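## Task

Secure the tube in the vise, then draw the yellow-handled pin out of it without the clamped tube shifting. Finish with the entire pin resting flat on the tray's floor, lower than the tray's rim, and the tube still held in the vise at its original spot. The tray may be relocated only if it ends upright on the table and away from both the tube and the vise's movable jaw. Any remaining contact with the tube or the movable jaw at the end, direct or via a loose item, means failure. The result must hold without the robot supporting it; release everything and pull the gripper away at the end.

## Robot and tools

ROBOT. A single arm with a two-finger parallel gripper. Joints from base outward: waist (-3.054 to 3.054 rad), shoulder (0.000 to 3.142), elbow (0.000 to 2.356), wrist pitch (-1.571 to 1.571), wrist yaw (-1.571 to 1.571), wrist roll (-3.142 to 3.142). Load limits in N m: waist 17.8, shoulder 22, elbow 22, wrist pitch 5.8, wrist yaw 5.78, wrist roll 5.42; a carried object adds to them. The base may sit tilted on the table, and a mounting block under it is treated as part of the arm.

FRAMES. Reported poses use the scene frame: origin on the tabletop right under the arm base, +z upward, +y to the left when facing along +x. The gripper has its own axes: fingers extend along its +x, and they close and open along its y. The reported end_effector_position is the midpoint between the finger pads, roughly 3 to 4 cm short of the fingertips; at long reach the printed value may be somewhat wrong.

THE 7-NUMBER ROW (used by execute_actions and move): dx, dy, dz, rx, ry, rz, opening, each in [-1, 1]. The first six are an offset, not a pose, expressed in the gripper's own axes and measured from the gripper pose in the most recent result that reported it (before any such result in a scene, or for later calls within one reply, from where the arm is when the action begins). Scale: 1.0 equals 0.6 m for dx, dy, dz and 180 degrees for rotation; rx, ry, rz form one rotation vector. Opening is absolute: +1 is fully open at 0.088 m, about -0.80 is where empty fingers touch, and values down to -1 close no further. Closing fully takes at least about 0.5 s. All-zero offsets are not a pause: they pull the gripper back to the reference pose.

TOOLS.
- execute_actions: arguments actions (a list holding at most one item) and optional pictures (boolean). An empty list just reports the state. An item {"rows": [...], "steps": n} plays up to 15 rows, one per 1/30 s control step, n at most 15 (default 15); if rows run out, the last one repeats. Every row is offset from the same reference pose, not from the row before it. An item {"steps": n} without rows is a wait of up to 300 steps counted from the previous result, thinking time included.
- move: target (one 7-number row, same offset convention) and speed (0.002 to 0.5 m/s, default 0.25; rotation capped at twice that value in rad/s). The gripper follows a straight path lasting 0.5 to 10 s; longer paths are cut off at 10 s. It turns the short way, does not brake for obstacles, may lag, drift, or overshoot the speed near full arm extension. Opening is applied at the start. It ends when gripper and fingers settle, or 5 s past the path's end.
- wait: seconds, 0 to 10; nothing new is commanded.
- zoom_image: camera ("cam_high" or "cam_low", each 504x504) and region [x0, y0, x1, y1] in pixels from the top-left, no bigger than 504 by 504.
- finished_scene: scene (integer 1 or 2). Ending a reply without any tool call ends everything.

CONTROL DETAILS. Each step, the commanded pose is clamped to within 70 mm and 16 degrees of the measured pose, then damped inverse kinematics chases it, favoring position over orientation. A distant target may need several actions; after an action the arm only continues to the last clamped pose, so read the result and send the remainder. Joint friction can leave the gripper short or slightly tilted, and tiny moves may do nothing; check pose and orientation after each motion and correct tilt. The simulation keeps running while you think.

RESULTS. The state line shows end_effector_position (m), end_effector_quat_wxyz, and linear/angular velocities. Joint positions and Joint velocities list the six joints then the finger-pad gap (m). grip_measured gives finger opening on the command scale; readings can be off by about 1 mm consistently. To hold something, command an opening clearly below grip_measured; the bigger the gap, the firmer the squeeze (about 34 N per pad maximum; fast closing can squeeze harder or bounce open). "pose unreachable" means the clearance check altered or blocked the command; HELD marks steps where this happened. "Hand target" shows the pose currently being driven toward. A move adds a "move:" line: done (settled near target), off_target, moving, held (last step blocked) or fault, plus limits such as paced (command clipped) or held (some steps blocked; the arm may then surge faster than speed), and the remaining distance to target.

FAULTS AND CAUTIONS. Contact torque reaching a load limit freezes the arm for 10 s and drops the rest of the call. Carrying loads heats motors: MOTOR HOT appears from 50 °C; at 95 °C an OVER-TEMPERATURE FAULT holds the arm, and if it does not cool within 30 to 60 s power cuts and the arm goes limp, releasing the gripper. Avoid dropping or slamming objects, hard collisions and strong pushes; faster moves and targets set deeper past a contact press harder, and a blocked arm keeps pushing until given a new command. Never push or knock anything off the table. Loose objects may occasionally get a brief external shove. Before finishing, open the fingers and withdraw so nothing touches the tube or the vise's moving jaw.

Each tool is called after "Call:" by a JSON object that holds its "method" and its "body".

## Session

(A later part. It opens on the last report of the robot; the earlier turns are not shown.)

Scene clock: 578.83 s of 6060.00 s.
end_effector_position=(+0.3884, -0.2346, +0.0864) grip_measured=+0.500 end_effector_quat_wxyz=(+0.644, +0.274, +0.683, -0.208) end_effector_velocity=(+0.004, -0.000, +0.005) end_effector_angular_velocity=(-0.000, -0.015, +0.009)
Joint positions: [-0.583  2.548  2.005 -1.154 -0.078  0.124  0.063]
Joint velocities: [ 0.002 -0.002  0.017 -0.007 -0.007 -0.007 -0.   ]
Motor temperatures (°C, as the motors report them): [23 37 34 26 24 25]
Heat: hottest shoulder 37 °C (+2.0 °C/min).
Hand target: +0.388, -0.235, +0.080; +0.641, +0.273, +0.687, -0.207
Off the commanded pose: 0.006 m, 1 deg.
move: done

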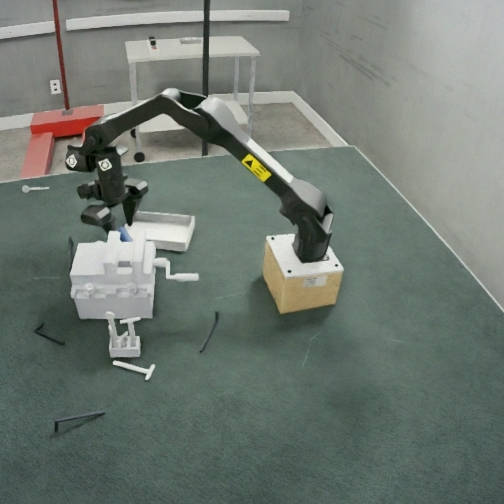

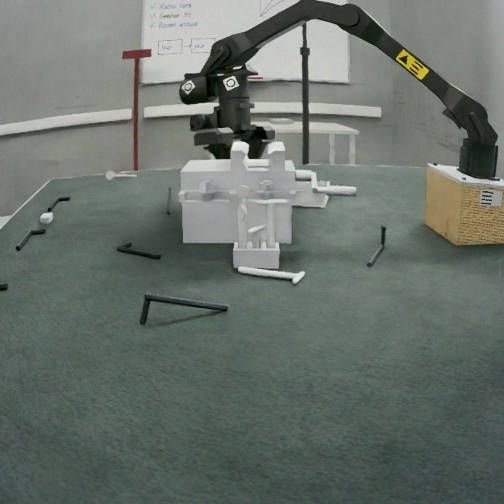

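Call:
{"method": "move", "body": {"target": [0.045,0,-0.035,0,0,0,0.5], "speed": 0.05}}

Call:
{"method": "move", "body": {"target": [0,0,0,0,0,0,-0.6]}}

Call:
{"method": "move", "body": {"target": [-0.2,0,0,0,0,0,-0.6], "speed": 0.08}}

Call:
{"method": "zoom_image", "body": {"camera": "cam_high", "region": [30,110,250,290]}}

Scene clock: 586.67 s of 6060.00 s.
end_effector_position=(+0.3759, -0.2250, +0.0668) grip_measured=+0.500 end_effector_quat_wxyz=(+0.652, +0.273, +0.675, -0.211) end_effector_velocity=(-0.001, -0.002, -0.000) end_effector_angular_velocity=(-0.013, -0.007, +0.005)
Joint positions: [-0.58   2.487  1.81  -0.998 -0.078  0.131  0.063]
Joint velocities: [-0.002 -0.012 -0.022  0.022  0.007 -0.007 -0.   ]
Motor temperatures (°C, as the motors report them): [23 39 34 26 24 25]
Heat: hottest shoulder 39 °C (+5.0 °C/min).
Hand target: +0.372, -0.219, +0.062; +0.644, +0.273, +0.683, -0.208
Off the commanded pose: 0.010 m, 1 deg.
move: off_target

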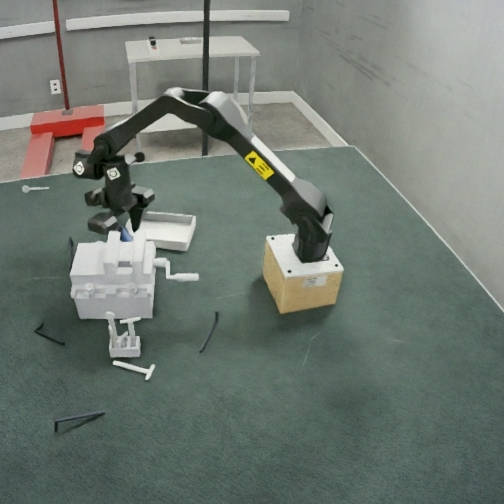

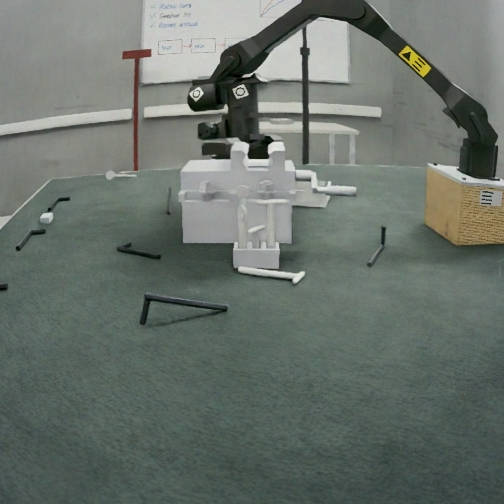

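Scene clock: 587.17 s of 6060.00 s.
end_effector_position=(+0.3766, -0.2286, +0.0691) grip_measured=-0.250 end_effector_quat_wxyz=(+0.655, +0.275, +0.670, -0.215) end_effector_velocity=(-0.004, +0.003, +0.001) end_effector_angular_velocity=(+0.018, +0.015, -0.010)
Joint positions: [-0.586  2.483  1.812 -0.992 -0.077  0.134  0.027]
Joint velocities: [-0.002 -0.002 -0.002 -0.022 -0.007  0.007  0.   ]
Motor temperatures (°C, as the motors report them): [23 39 34 26 24 25]
Heat: hottest shoulder 39 °C (+5.1 °C/min).
Hand target: +0.376, -0.225, +0.067; +0.652, +0.273, +0.675, -0.211
Off the commanded pose: 0.004 m, 1 deg.
move: done

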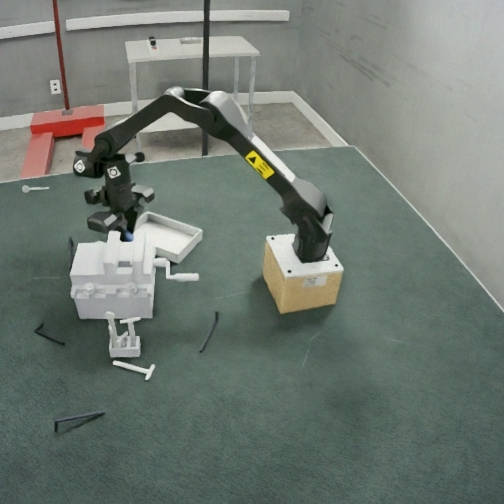

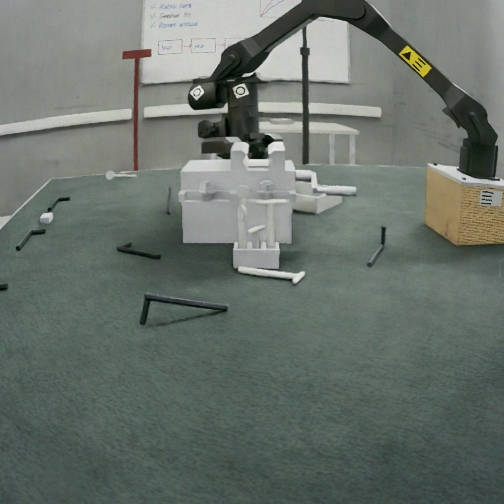

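Scene clock: 589.03 s of 6060.00 s.
end_effector_position=(+0.3756, -0.2365, +0.1820) grip_measured=-0.253 end_effector_quat_wxyz=(+0.649, +0.275, +0.676, -0.214) end_effector_velocity=(-0.000, +0.005, +0.003) end_effector_angular_velocity=(+0.037, -0.011, +0.003)
Joint positions: [-0.6    2.425  2.166 -1.422 -0.073  0.12   0.027]
Joint velocities: [-0.002 -0.002  0.007 -0.022 -0.037 -0.007 -0.   ]
Motor temperatures (°C, as the motors report them): [23 40 35 26 24 25]
Heat: hottest shoulder 40 °C (+6.1 °C/min).
Hand target: +0.377, -0.239, +0.189; +0.655, +0.275, +0.670, -0.215
Off the commanded pose: 0.007 m, 1 deg.
move: done

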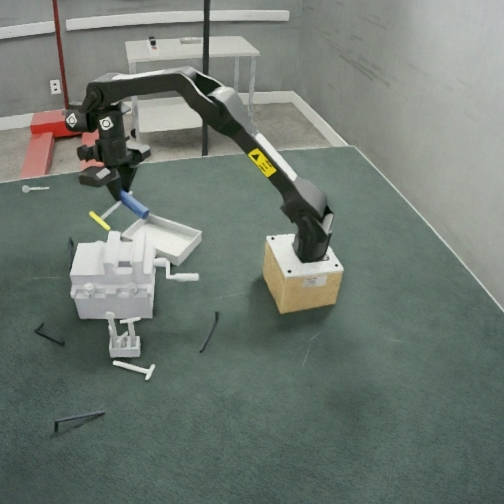

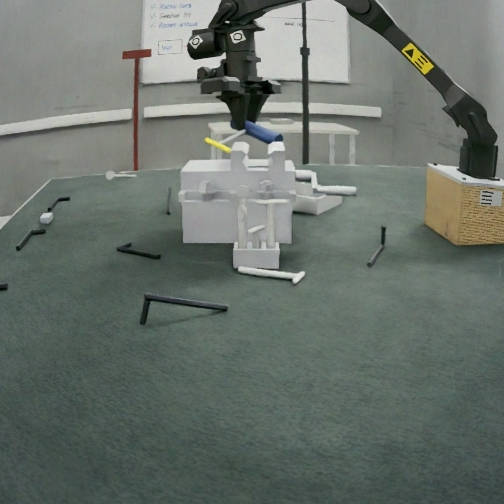

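Region (30, 110, 250, 290) of cam_high's 504x504 image, scaled by 2.291, with more detail than that image has; it fills the top 412 rows of this view, and the rest is white.

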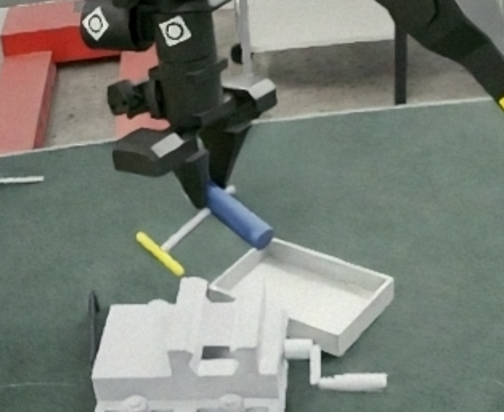

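Call:
{"method": "move", "body": {"target": [-0.047,0.133,-0.125,0.108,-0.147,0.471,-0.6], "speed": 0.1}}

Call:
{"method": "zoom_image", "body": {"camera": "cam_high", "region": [30,110,250,290]}}

Call:
{"method": "zoom_image", "body": {"camera": "cam_low", "region": [150,20,370,200]}}

Scene clock: 623.13 s of 6060.00 s.
end_effector_position=(+0.3697, -0.1309, +0.2239) grip_measured=-0.286 end_effector_quat_wxyz=(+0.703, +0.690, +0.125, +0.120) end_effector_velocity=(-0.000, +0.002, +0.004) end_effector_angular_velocity=(-0.013, -0.022, +0.009)
Joint positions: [-0.685  1.997  0.6    1.313 -1.019  1.523  0.025]
Joint velocities: [ 0.002  0.002 -0.002  0.037 -0.007  0.007 -0.   ]
Motor temperatures (°C, as the motors report them): [23 47 35 27 24 25]
Heat: hottest shoulder 47 °C (+12.2 °C/min).
Hand target: +0.370, -0.129, +0.222; +0.700, +0.692, +0.127, +0.119
Off the commanded pose: 0.004 m, 1 deg.
move: done

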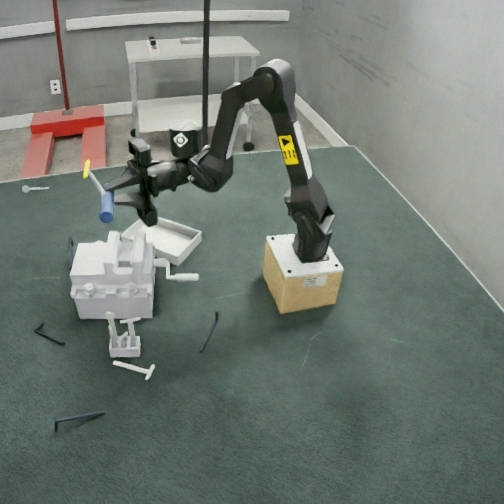

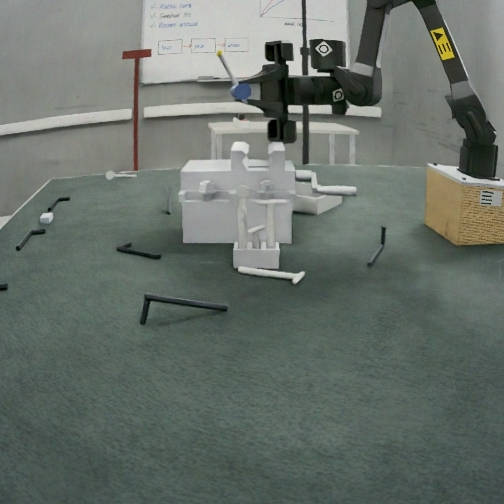

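Region (30, 110, 250, 290) of cam_high's 504x504 image, scaled by 2.291, with more detail than that image has; it fills the top 412 rows of this view, and the rest is white.

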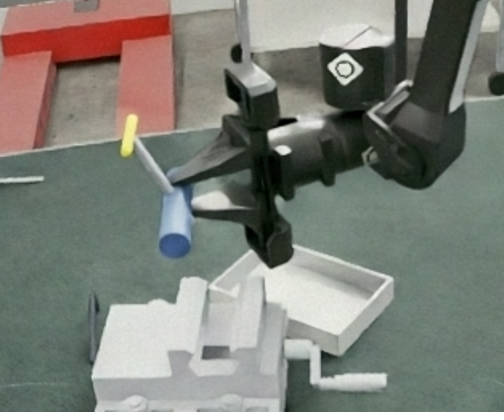

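Region (150, 20, 370, 200) of cam_low's 504x504 image, scaled by 2.291, with more detail than that image has; it fills the top 412 rows of this view, and the rest is white.

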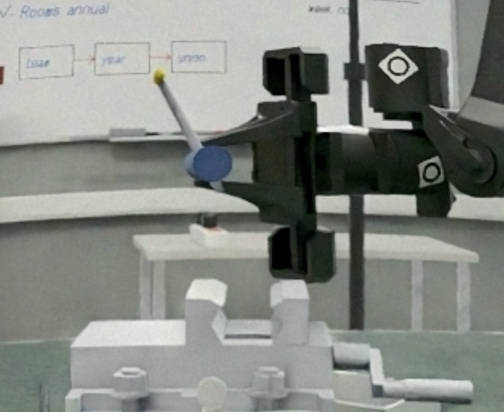

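Call:
{"method": "move", "body": {"target": [0,0,-0.727,0,0,-0.333,-0.6], "speed": 0.15}}

Scene clock: 641.13 s of 6060.00 s.
end_effector_position=(+0.2222, +0.2787, +0.2168) grip_measured=-0.292 end_effector_quat_wxyz=(+0.665, +0.533, +0.460, -0.250) end_effector_velocity=(-0.003, -0.001, -0.004) end_effector_angular_velocity=(-0.015, +0.031, +0.011)
Joint positions: [ 0.97   1.596  1.118 -0.69   0.245  2.16   0.025]
Joint velocities: [-0.002  0.012  0.007 -0.022 -0.022 -0.007 -0.   ]
Motor temperatures (°C, as the motors report them): [23 42 34 29 24 25]
Heat: hottest shoulder 42 °C (+4.1 °C/min).
Hand target: +0.224, +0.283, +0.220; +0.664, +0.538, +0.458, -0.247
Off the commanded pose: 0.001 m, 1 deg.
move: done

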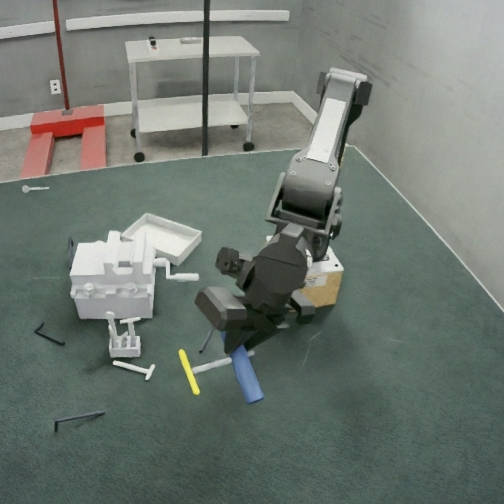

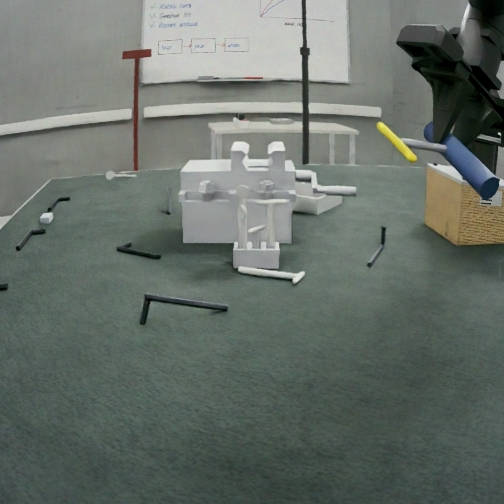

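Call:
{"method": "move", "body": {"target": [0.215,-0.117,0,0,0,0,-0.6], "speed": 0.1}}

Call:
{"method": "move", "body": {"target": [0,0,0,0,0,0,0.1]}}

Call:
{"method": "move", "body": {"target": [-0.15,0,0,0,0,-0.167,0.8], "speed": 0.1}}

Scene clock: 648.83 s of 6060.00 s.
end_effector_position=(+0.2236, +0.2769, +0.0718) grip_measured=-0.292 end_effector_quat_wxyz=(+0.663, +0.534, +0.461, -0.250) end_effector_velocity=(+0.001, +0.001, -0.001) end_effector_angular_velocity=(+0.002, +0.003, +0.007)
Joint positions: [ 0.986  1.898  0.803 -0.075  0.248  2.178  0.025]
Joint velocities: [-0.002  0.007  0.002  0.007 -0.007 -0.007 -0.001]
Motor temperatures (°C, as the motors report them): [23 41 35 29 24 25]
Heat: hottest shoulder 41 °C (+1.0 °C/min).
Hand target: +0.223, +0.276, +0.070; +0.665, +0.533, +0.460, -0.250
Off the commanded pose: 0.002 m, 0 deg.
move: done

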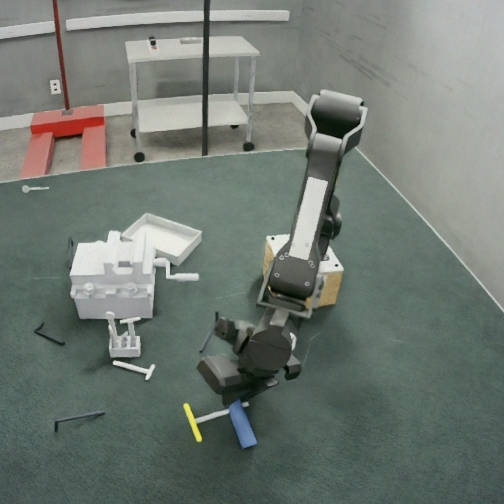

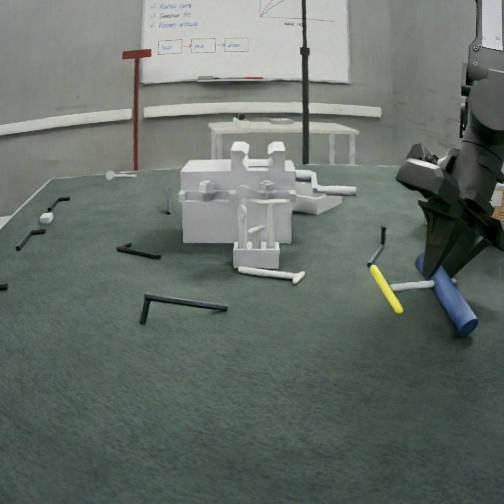

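Scene clock: 649.40 s of 6060.00 s.
end_effector_position=(+0.2236, +0.2771, +0.0718) grip_measured=+0.099 end_effector_quat_wxyz=(+0.663, +0.534, +0.461, -0.249) end_effector_velocity=(-0.003, -0.000, -0.001) end_effector_angular_velocity=(+0.001, +0.020, +0.012)
Joint positions: [ 0.986  1.898  0.803 -0.074  0.247  2.178  0.044]
Joint velocities: [-0.002 -0.002 -0.002 -0.007 -0.022 -0.007  0.   ]
Motor temperatures (°C, as the motors report them): [23 41 35 29 24 25]
Heat: hottest shoulder 41 °C (+1.0 °C/min).
Hand target: +0.224, +0.277, +0.072; +0.663, +0.534, +0.461, -0.249
Off the commanded pose: 0.000 m, 0 deg.
move: done

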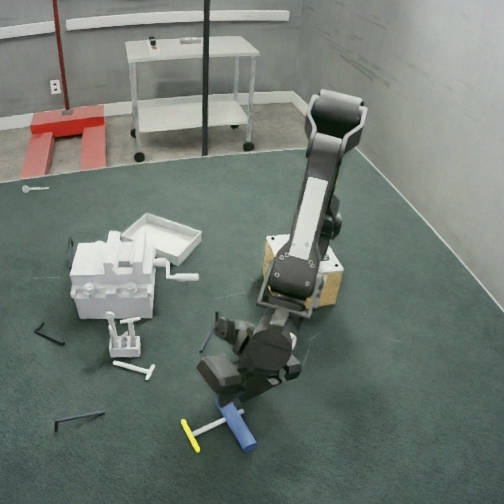

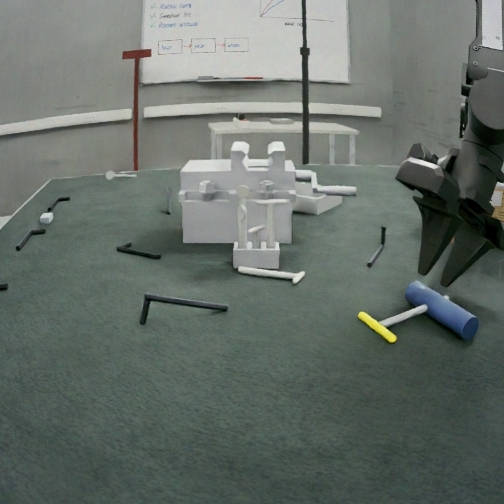

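Scene clock: 652.30 s of 6060.00 s.
end_effector_position=(+0.1817, +0.2630, +0.1526) grip_measured=+0.800 end_effector_quat_wxyz=(+0.575, +0.401, +0.584, -0.409) end_effector_velocity=(-0.005, -0.003, -0.003) end_effector_angular_velocity=(-0.012, +0.037, +0.003)
Joint positions: [ 0.914  1.833  1.22  -0.975 -0.064  2.148  0.078]
Joint velocities: [-0.002  0.007 -0.002 -0.022 -0.022 -0.007  0.   ]
Motor temperatures (°C, as the motors report them): [23 40 35 29 24 25]
Heat: hottest shoulder 40 °C (-1.0 °C/min).
Hand target: +0.183, +0.263, +0.151; +0.574, +0.398, +0.585, -0.412
Off the commanded pose: 0.002 m, 1 deg.
move: done

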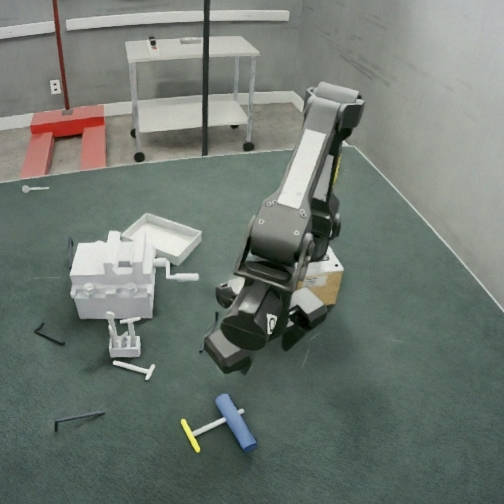

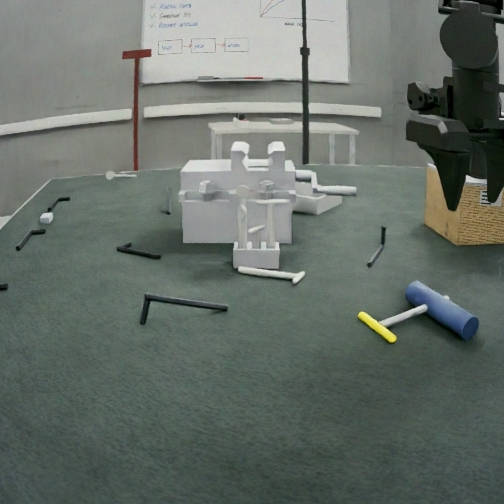

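Call:
{"method": "move", "body": {"target": [0.117,0.227,-0.037,-0.53,0,0,0.9], "speed": 0.15}}

Scene clock: 663.27 s of 6060.00 s.
end_effector_position=(+0.3002, +0.3298, +0.0849) grip_measured=+0.900 end_effector_quat_wxyz=(+0.687, -0.152, +0.692, +0.159) end_effector_velocity=(+0.005, +0.002, +0.005) end_effector_angular_velocity=(+0.022, -0.010, +0.016)
Joint positions: [ 0.799  2.386  1.785 -0.981 -0.064  0.369  0.083]
Joint velocities: [-0.007 -0.007  0.007  0.007 -0.007 -0.022  0.   ]
Motor temperatures (°C, as the motors report them): [23 39 35 28 24 25]
Heat: hottest shoulder 39 °C (-6.1 °C/min).
Hand target: +0.302, +0.328, +0.079; +0.684, -0.155, +0.695, +0.156
Off the commanded pose: 0.005 m, 1 deg.
move: done

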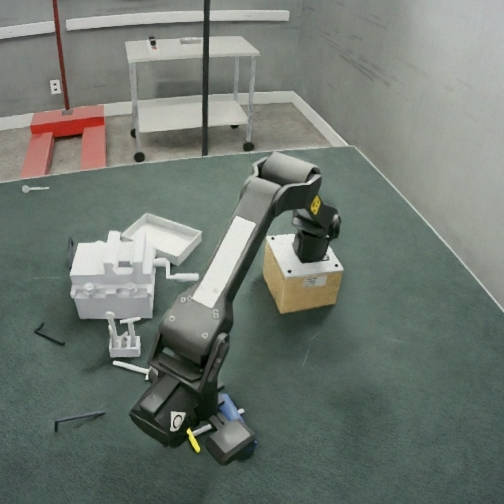

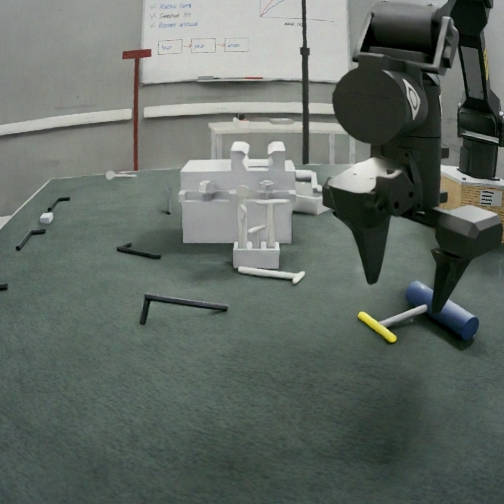

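Call:
{"method": "move", "body": {"target": [0.05,-0.05,0.01,0,0,0,0.9], "speed": 0.08}}

Call:
{"method": "zoom_image", "body": {"camera": "cam_low", "region": [300,200,504,380]}}

Scene clock: 670.33 s of 6060.00 s.
end_effector_position=(+0.3211, +0.3092, +0.0638) grip_measured=+0.900 end_effector_quat_wxyz=(+0.694, -0.147, +0.685, +0.163) end_effector_velocity=(-0.002, -0.002, -0.002) end_effector_angular_velocity=(-0.003, +0.014, +0.004)
Joint positions: [ 0.736  2.404  1.721 -0.879 -0.064  0.308  0.083]
Joint velocities: [-0.002  0.002 -0.002 -0.007 -0.007 -0.007 -0.   ]
Motor temperatures (°C, as the motors report them): [23 40 35 28 24 25]
Heat: hottest shoulder 40 °C (-7.1 °C/min).
Hand target: +0.318, +0.305, +0.055; +0.687, -0.152, +0.692, +0.159
Off the commanded pose: 0.010 m, 1 deg.
move: off_target

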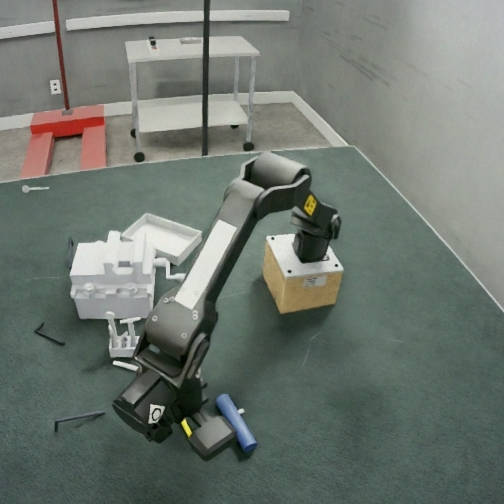

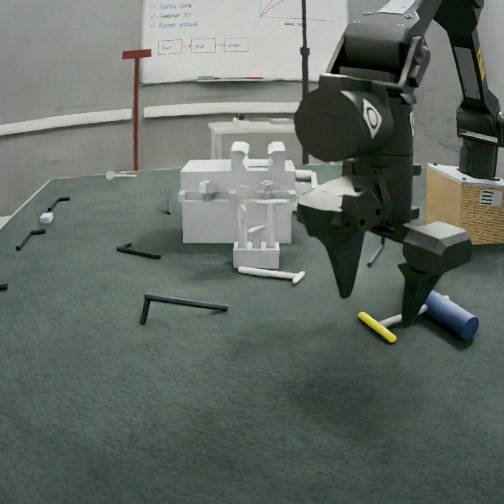

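Region (300, 200, 504, 380) of cam_low's 504x504 image, scaled by 2.471, with more detail than that image has; it fills the top 445 rows of this view, and the rest is white.

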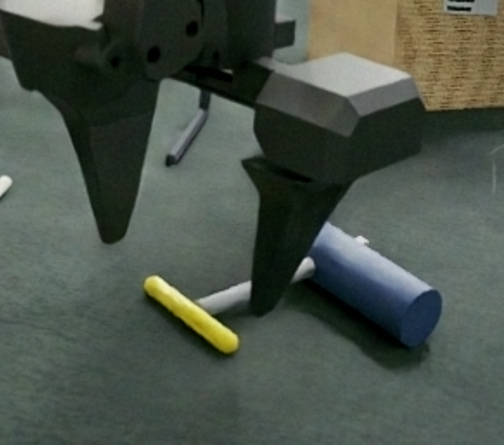

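Call:
{"method": "move", "body": {"target": [0.04,0,0,0.06,0,0,0.9], "speed": 0.05}}

Call:
{"method": "zoom_image", "body": {"camera": "cam_low", "region": [300,200,504,380]}}

Scene clock: 676.77 s of 6060.00 s.
end_effector_position=(+0.3262, +0.3130, +0.0502) grip_measured=+0.900 end_effector_quat_wxyz=(+0.713, -0.077, +0.689, +0.105) end_effector_velocity=(-0.003, -0.002, -0.001) end_effector_angular_velocity=(-0.003, +0.014, +0.005)
Joint positions: [ 0.736  2.43   1.709 -0.814 -0.064  0.495  0.083]
Joint velocities: [-0.002 -0.002 -0.007 -0.007 -0.007 -0.007 -0.   ]
Motor temperatures (°C, as the motors report them): [23 41 35 28 24 25]
Heat: hottest shoulder 41 °C (-7.0 °C/min).
Hand target: +0.321, +0.309, +0.040; +0.705, -0.082, +0.697, +0.098
Off the commanded pose: 0.012 m, 2 deg.
move: off_target

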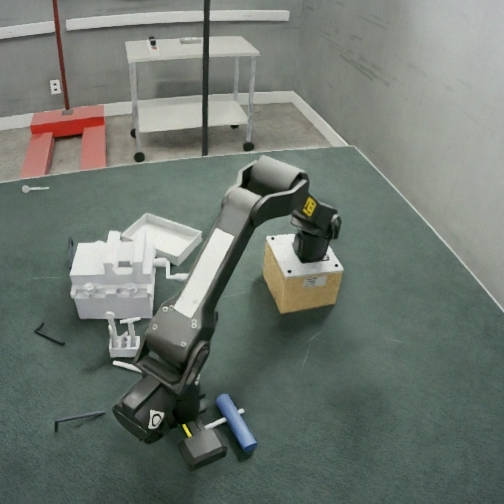

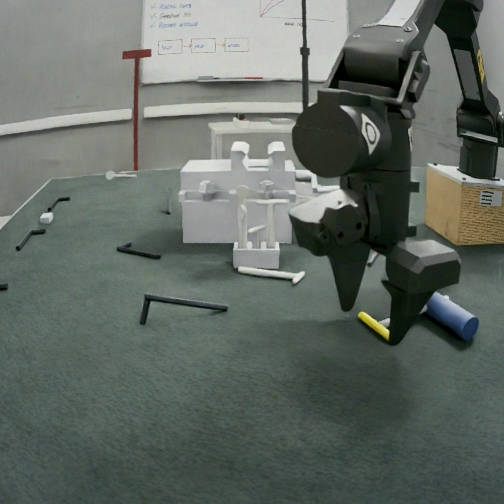

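Region (300, 200, 504, 380) of cam_low's 504x504 image, scaled by 2.471, with more detail than that image has; it fills the top 445 rows of this view, and the rest is white.

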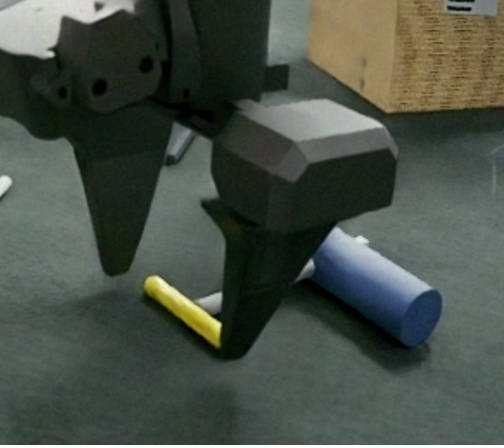

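Call:
{"method": "move", "body": {"target": [0.035,0.005,-0.025,0,0,0,0.9], "speed": 0.04}}

Call:
{"method": "move", "body": {"target": [0,0,0,0,0,0,0.0]}}

Call:
{"method": "zoom_image", "body": {"camera": "cam_low", "region": [300,200,504,380]}}

Scene clock: 682.20 s of 6060.00 s.
end_effector_position=(+0.3221, +0.3127, +0.0407) grip_measured=+0.901 end_effector_quat_wxyz=(+0.723, -0.074, +0.679, +0.102) end_effector_velocity=(-0.003, +0.001, +0.000) end_effector_angular_velocity=(+0.006, +0.003, +0.010)
Joint positions: [ 0.749  2.418  1.642 -0.734 -0.046  0.516  0.083]
Joint velocities: [ 0.002 -0.007 -0.012  0.007 -0.007 -0.007 -0.   ]
Motor temperatures (°C, as the motors report them): [23 41 34 28 24 25]
Heat: hottest shoulder 41 °C (-6.1 °C/min).
Hand target: +0.311, +0.313, +0.029; +0.712, -0.077, +0.690, +0.104
Off the commanded pose: 0.016 m, 2 deg.
move: off_target

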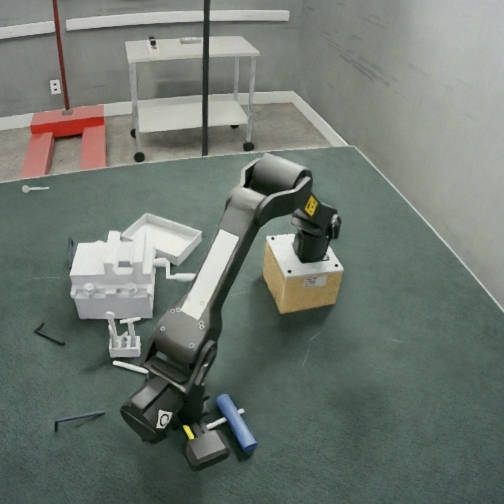

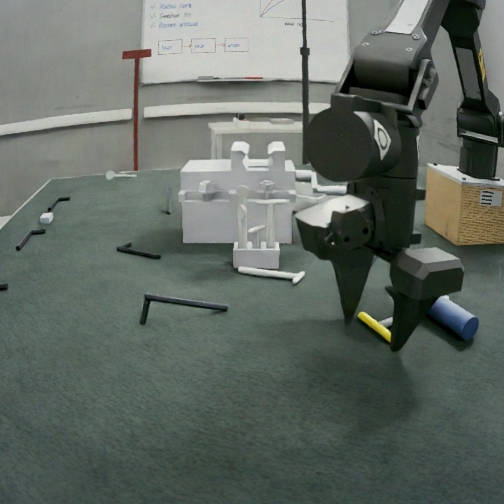

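Scene clock: 682.70 s of 6060.00 s.
end_effector_position=(+0.3248, +0.3099, +0.0420) grip_measured=+0.003 end_effector_quat_wxyz=(+0.725, -0.073, +0.678, +0.098) end_effector_velocity=(+0.000, -0.003, +0.001) end_effector_angular_velocity=(+0.000, +0.010, +0.000)
Joint positions: [ 0.742  2.415  1.642 -0.736 -0.039  0.517  0.039]
Joint velocities: [-0.007 -0.002 -0.002 -0.007 -0.007 -0.007 -0.002]
Motor temperatures (°C, as the motors report them): [23 41 34 28 24 25]
Heat: hottest shoulder 41 °C (-6.0 °C/min).
Hand target: +0.322, +0.313, +0.041; +0.723, -0.074, +0.679, +0.102
Off the commanded pose: 0.004 m, 1 deg.
move: done

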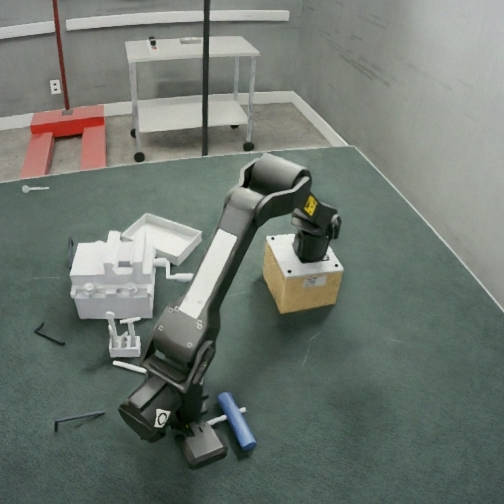

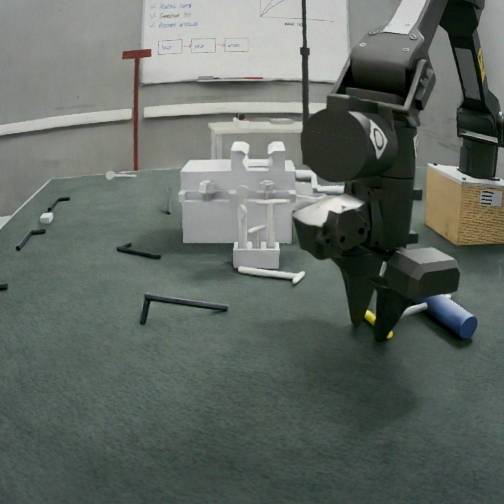

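Region (300, 200, 504, 380) of cam_low's 504x504 image, scaled by 2.471, with more detail than that image has; it fills the top 445 rows of this view, and the rest is white.

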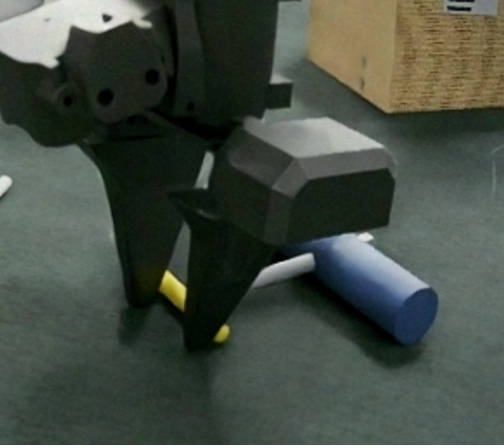

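Call:
{"method": "move", "body": {"target": [-0.05,0.027,-0.015,0.5,0,0,0.0], "speed": 0.1}}

Call:
{"method": "move", "body": {"target": [0.06,0,0,0,0,0,0.0], "speed": 0.04}}

Call:
{"method": "zoom_image", "body": {"camera": "cam_low", "region": [300,200,504,380]}}

Scene clock: 697.47 s of 6060.00 s.
end_effector_position=(+0.3094, +0.3187, +0.0655) grip_measured=+0.000 end_effector_quat_wxyz=(+0.564, +0.456, +0.549, -0.416) end_effector_velocity=(-0.004, -0.004, +0.000) end_effector_angular_velocity=(-0.010, +0.021, -0.010)
Joint positions: [ 0.779  2.364  1.657 -0.817 -0.036  2.124  0.039]
Joint velocities: [-0.002 -0.002 -0.002 -0.022 -0.007  0.007 -0.   ]
Motor temperatures (°C, as the motors report them): [23 45 35 27 24 25]
Heat: hottest shoulder 45 °C (+2.0 °C/min).
Hand target: +0.310, +0.323, +0.072; +0.564, +0.461, +0.548, -0.410
Off the commanded pose: 0.007 m, 1 deg.
move: done

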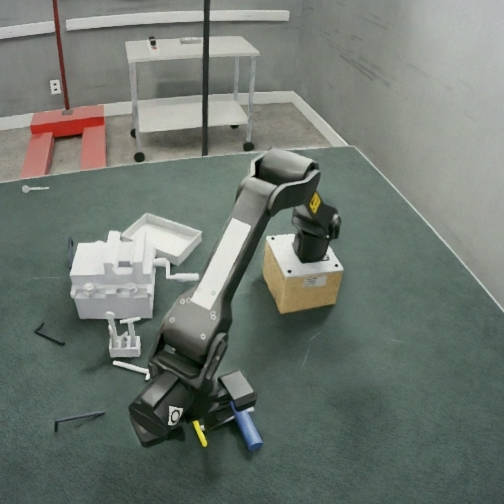

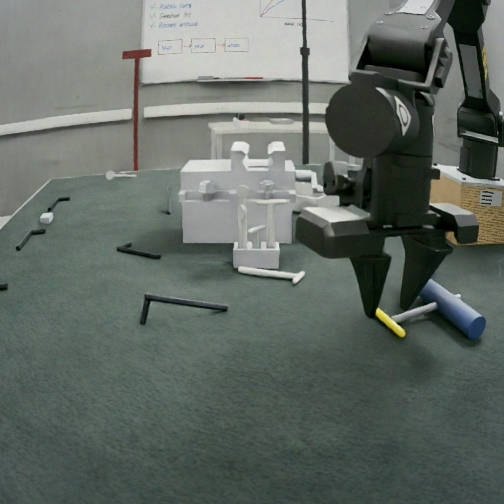

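Scene clock: 698.60 s of 6060.00 s.
end_effector_position=(+0.3181, +0.3264, +0.0498) grip_measured=+0.000 end_effector_quat_wxyz=(+0.566, +0.471, +0.547, -0.399) end_effector_velocity=(+0.003, -0.003, -0.000) end_effector_angular_velocity=(-0.014, -0.018, +0.003)
Joint positions: [ 0.779  2.4    1.65  -0.728 -0.036  2.124  0.039]
Joint velocities: [-0.002 -0.002 -0.007  0.007  0.022 -0.007 -0.   ]
Motor temperatures (°C, as the motors report them): [23 45 34 27 24 25]
Heat: hottest shoulder 45 °C (+2.0 °C/min).
Hand target: +0.311, +0.319, +0.030; +0.564, +0.456, +0.549, -0.416
Off the commanded pose: 0.022 m, 3 deg.
move: off_target

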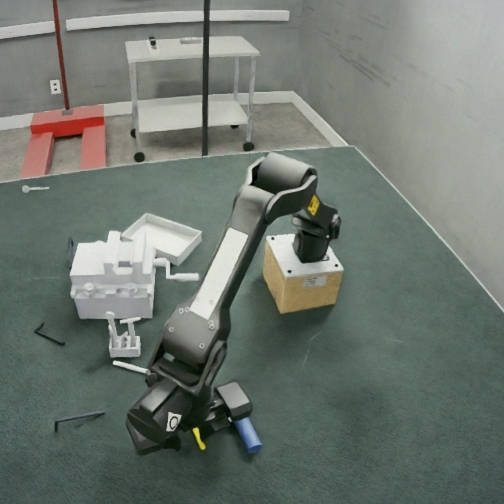

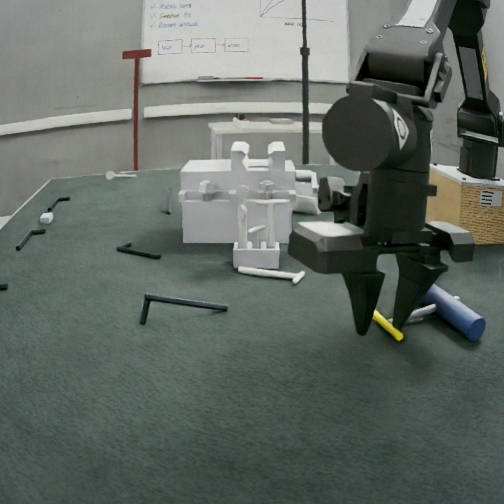

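Region (300, 200, 504, 380) of cam_low's 504x504 image, scaled by 2.471, with more detail than that image has; it fills the top 445 rows of this view, and the rest is white.

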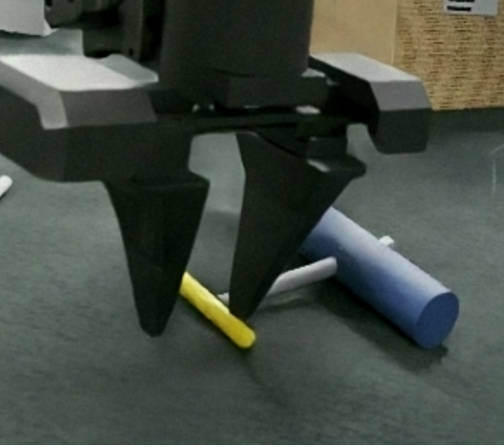

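Call:
{"method": "move", "body": {"target": [-0.03,-0.035,-0.015,0,0,0,0.0], "speed": 0.05}}

Call:
{"method": "move", "body": {"target": [0.05,-0.01,0.01,0,0,0,0.0], "speed": 0.04}}

Call:
{"method": "zoom_image", "body": {"camera": "cam_low", "region": [300,200,504,380]}}

Scene clock: 703.40 s of 6060.00 s.
end_effector_position=(+0.2969, +0.3310, +0.0649) grip_measured=+0.000 end_effector_quat_wxyz=(+0.565, +0.472, +0.548, -0.397) end_effector_velocity=(-0.004, -0.004, -0.002) end_effector_angular_velocity=(-0.007, +0.017, -0.010)
Joint positions: [ 0.819  2.328  1.589 -0.734 -0.035  2.164  0.039]
Joint velocities: [-0.002 -0.002 -0.012 -0.007 -0.007  0.007 -0.   ]
Motor temperatures (°C, as the motors report them): [23 44 34 27 24 25]
Heat: hottest shoulder 44 °C (+2.0 °C/min).
Hand target: +0.294, +0.329, +0.066; +0.566, +0.471, +0.547, -0.399
Off the commanded pose: 0.004 m, 0 deg.
move: done

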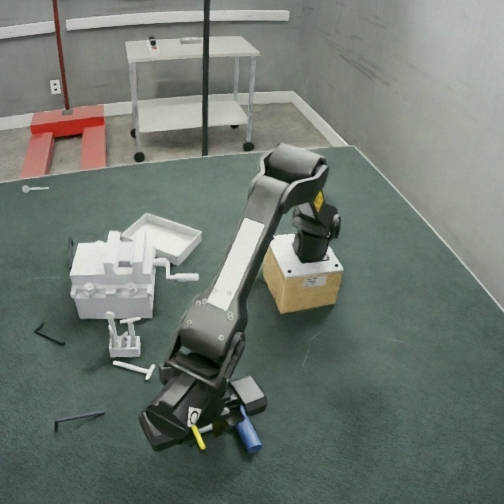

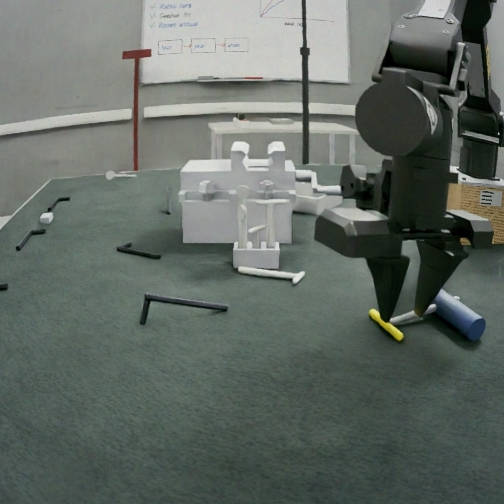

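Scene clock: 704.43 s of 6060.00 s.
end_effector_position=(+0.2981, +0.3308, +0.0447) grip_measured=+0.000 end_effector_quat_wxyz=(+0.566, +0.480, +0.547, -0.388) end_effector_velocity=(+0.000, -0.003, +0.000) end_effector_angular_velocity=(-0.012, -0.002, +0.018)
Joint positions: [ 0.819  2.352  1.539 -0.634 -0.035  2.164  0.039]
Joint velocities: [-0.002 -0.002 -0.002 -0.007  0.007 -0.022 -0.   ]
Motor temperatures (°C, as the motors report them): [23 44 34 27 24 25]
Heat: hottest shoulder 44 °C (+3.0 °C/min).
Hand target: +0.295, +0.325, +0.034; +0.565, +0.472, +0.548, -0.397
Off the commanded pose: 0.012 m, 1 deg.
move: off_target

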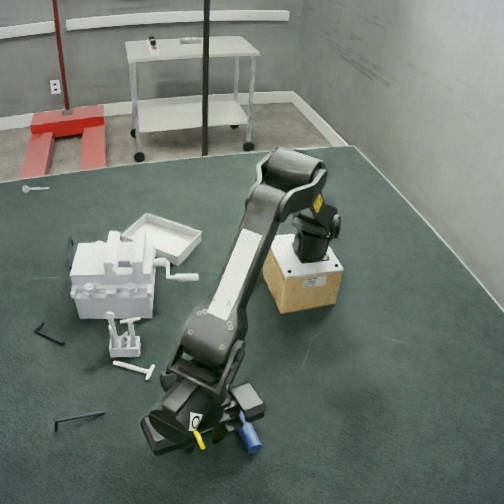

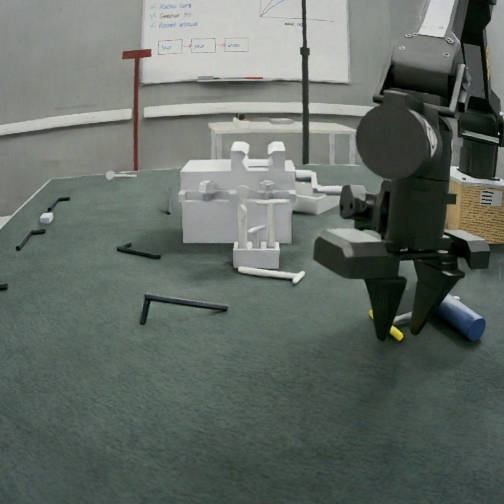

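Region (300, 200, 504, 380) of cam_low's 504x504 image, scaled by 2.471, with more detail than that image has; it fills the top 445 rows of this view, and the rest is white.

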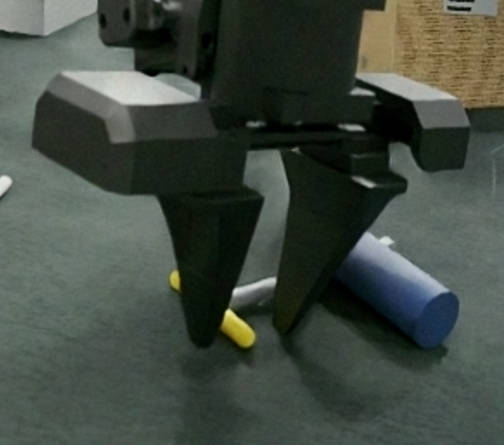

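Call:
{"method": "move", "body": {"target": [0.02,0,0,0,0,0,-0.72], "speed": 0.03}}

Call:
{"method": "move", "body": {"target": [-0.2,-0.1,0,0,0,0,-0.72], "speed": 0.04}}

Scene clock: 708.77 s of 6060.00 s.
end_effector_position=(+0.3008, +0.3343, +0.0445) grip_measured=-0.651 end_effector_quat_wxyz=(+0.565, +0.487, +0.547, -0.380) end_effector_velocity=(-0.003, -0.004, -0.005) end_effector_angular_velocity=(-0.010, +0.021, -0.010)
Joint positions: [ 0.819  2.354  1.538 -0.611 -0.037  2.164  0.007]
Joint velocities: [-0.002  0.007 -0.007 -0.007 -0.007  0.007 -0.   ]
Motor temperatures (°C, as the motors report them): [23 44 34 27 24 25]
Heat: hottest shoulder 44 °C (+3.0 °C/min).
Hand target: +0.299, +0.331, +0.033; +0.566, +0.480, +0.547, -0.388
Off the commanded pose: 0.012 m, 1 deg.
move: off_target

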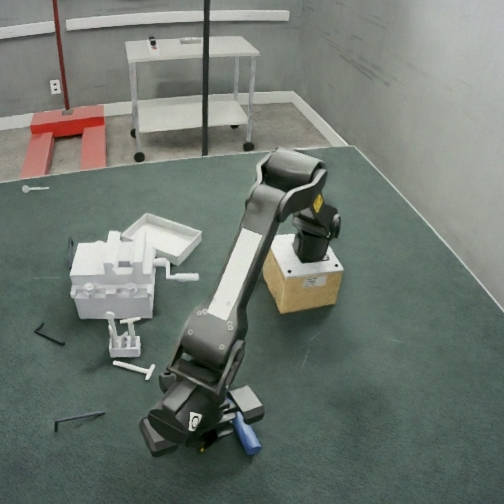

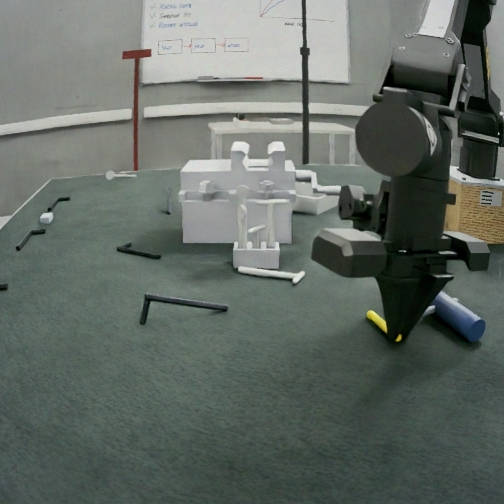

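Scene clock: 712.43 s of 6060.00 s.
end_effector_position=(+0.2317, +0.3108, +0.1529) grip_measured=-0.655 end_effector_quat_wxyz=(+0.565, +0.486, +0.547, -0.381) end_effector_velocity=(-0.004, -0.005, -0.002) end_effector_angular_velocity=(-0.016, +0.023, -0.010)
Joint positions: [ 0.9    1.955  1.374 -0.846 -0.026  2.243  0.007]
Joint velocities: [-0.002 -0.002 -0.007 -0.022 -0.007  0.007  0.   ]
Motor temperatures (°C, as the motors report them): [23 45 34 27 24 25]
Heat: hottest shoulder 45 °C (+5.0 °C/min).
Hand target: +0.229, +0.310, +0.155; +0.565, +0.487, +0.547, -0.380
Off the commanded pose: 0.004 m, 0 deg.
move: done

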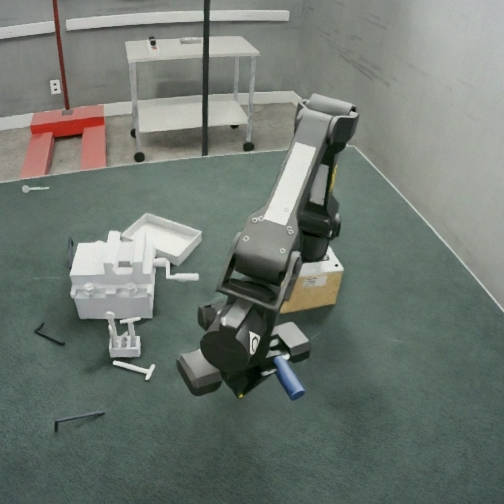

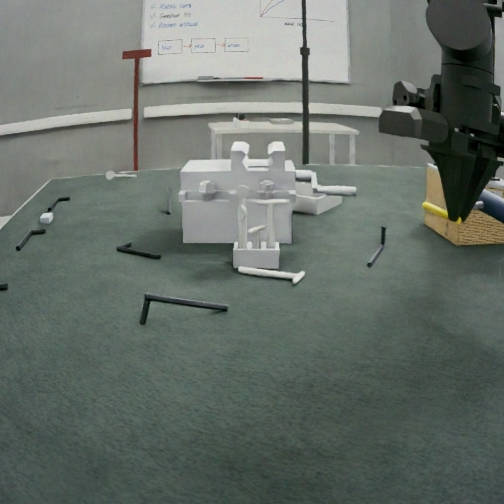

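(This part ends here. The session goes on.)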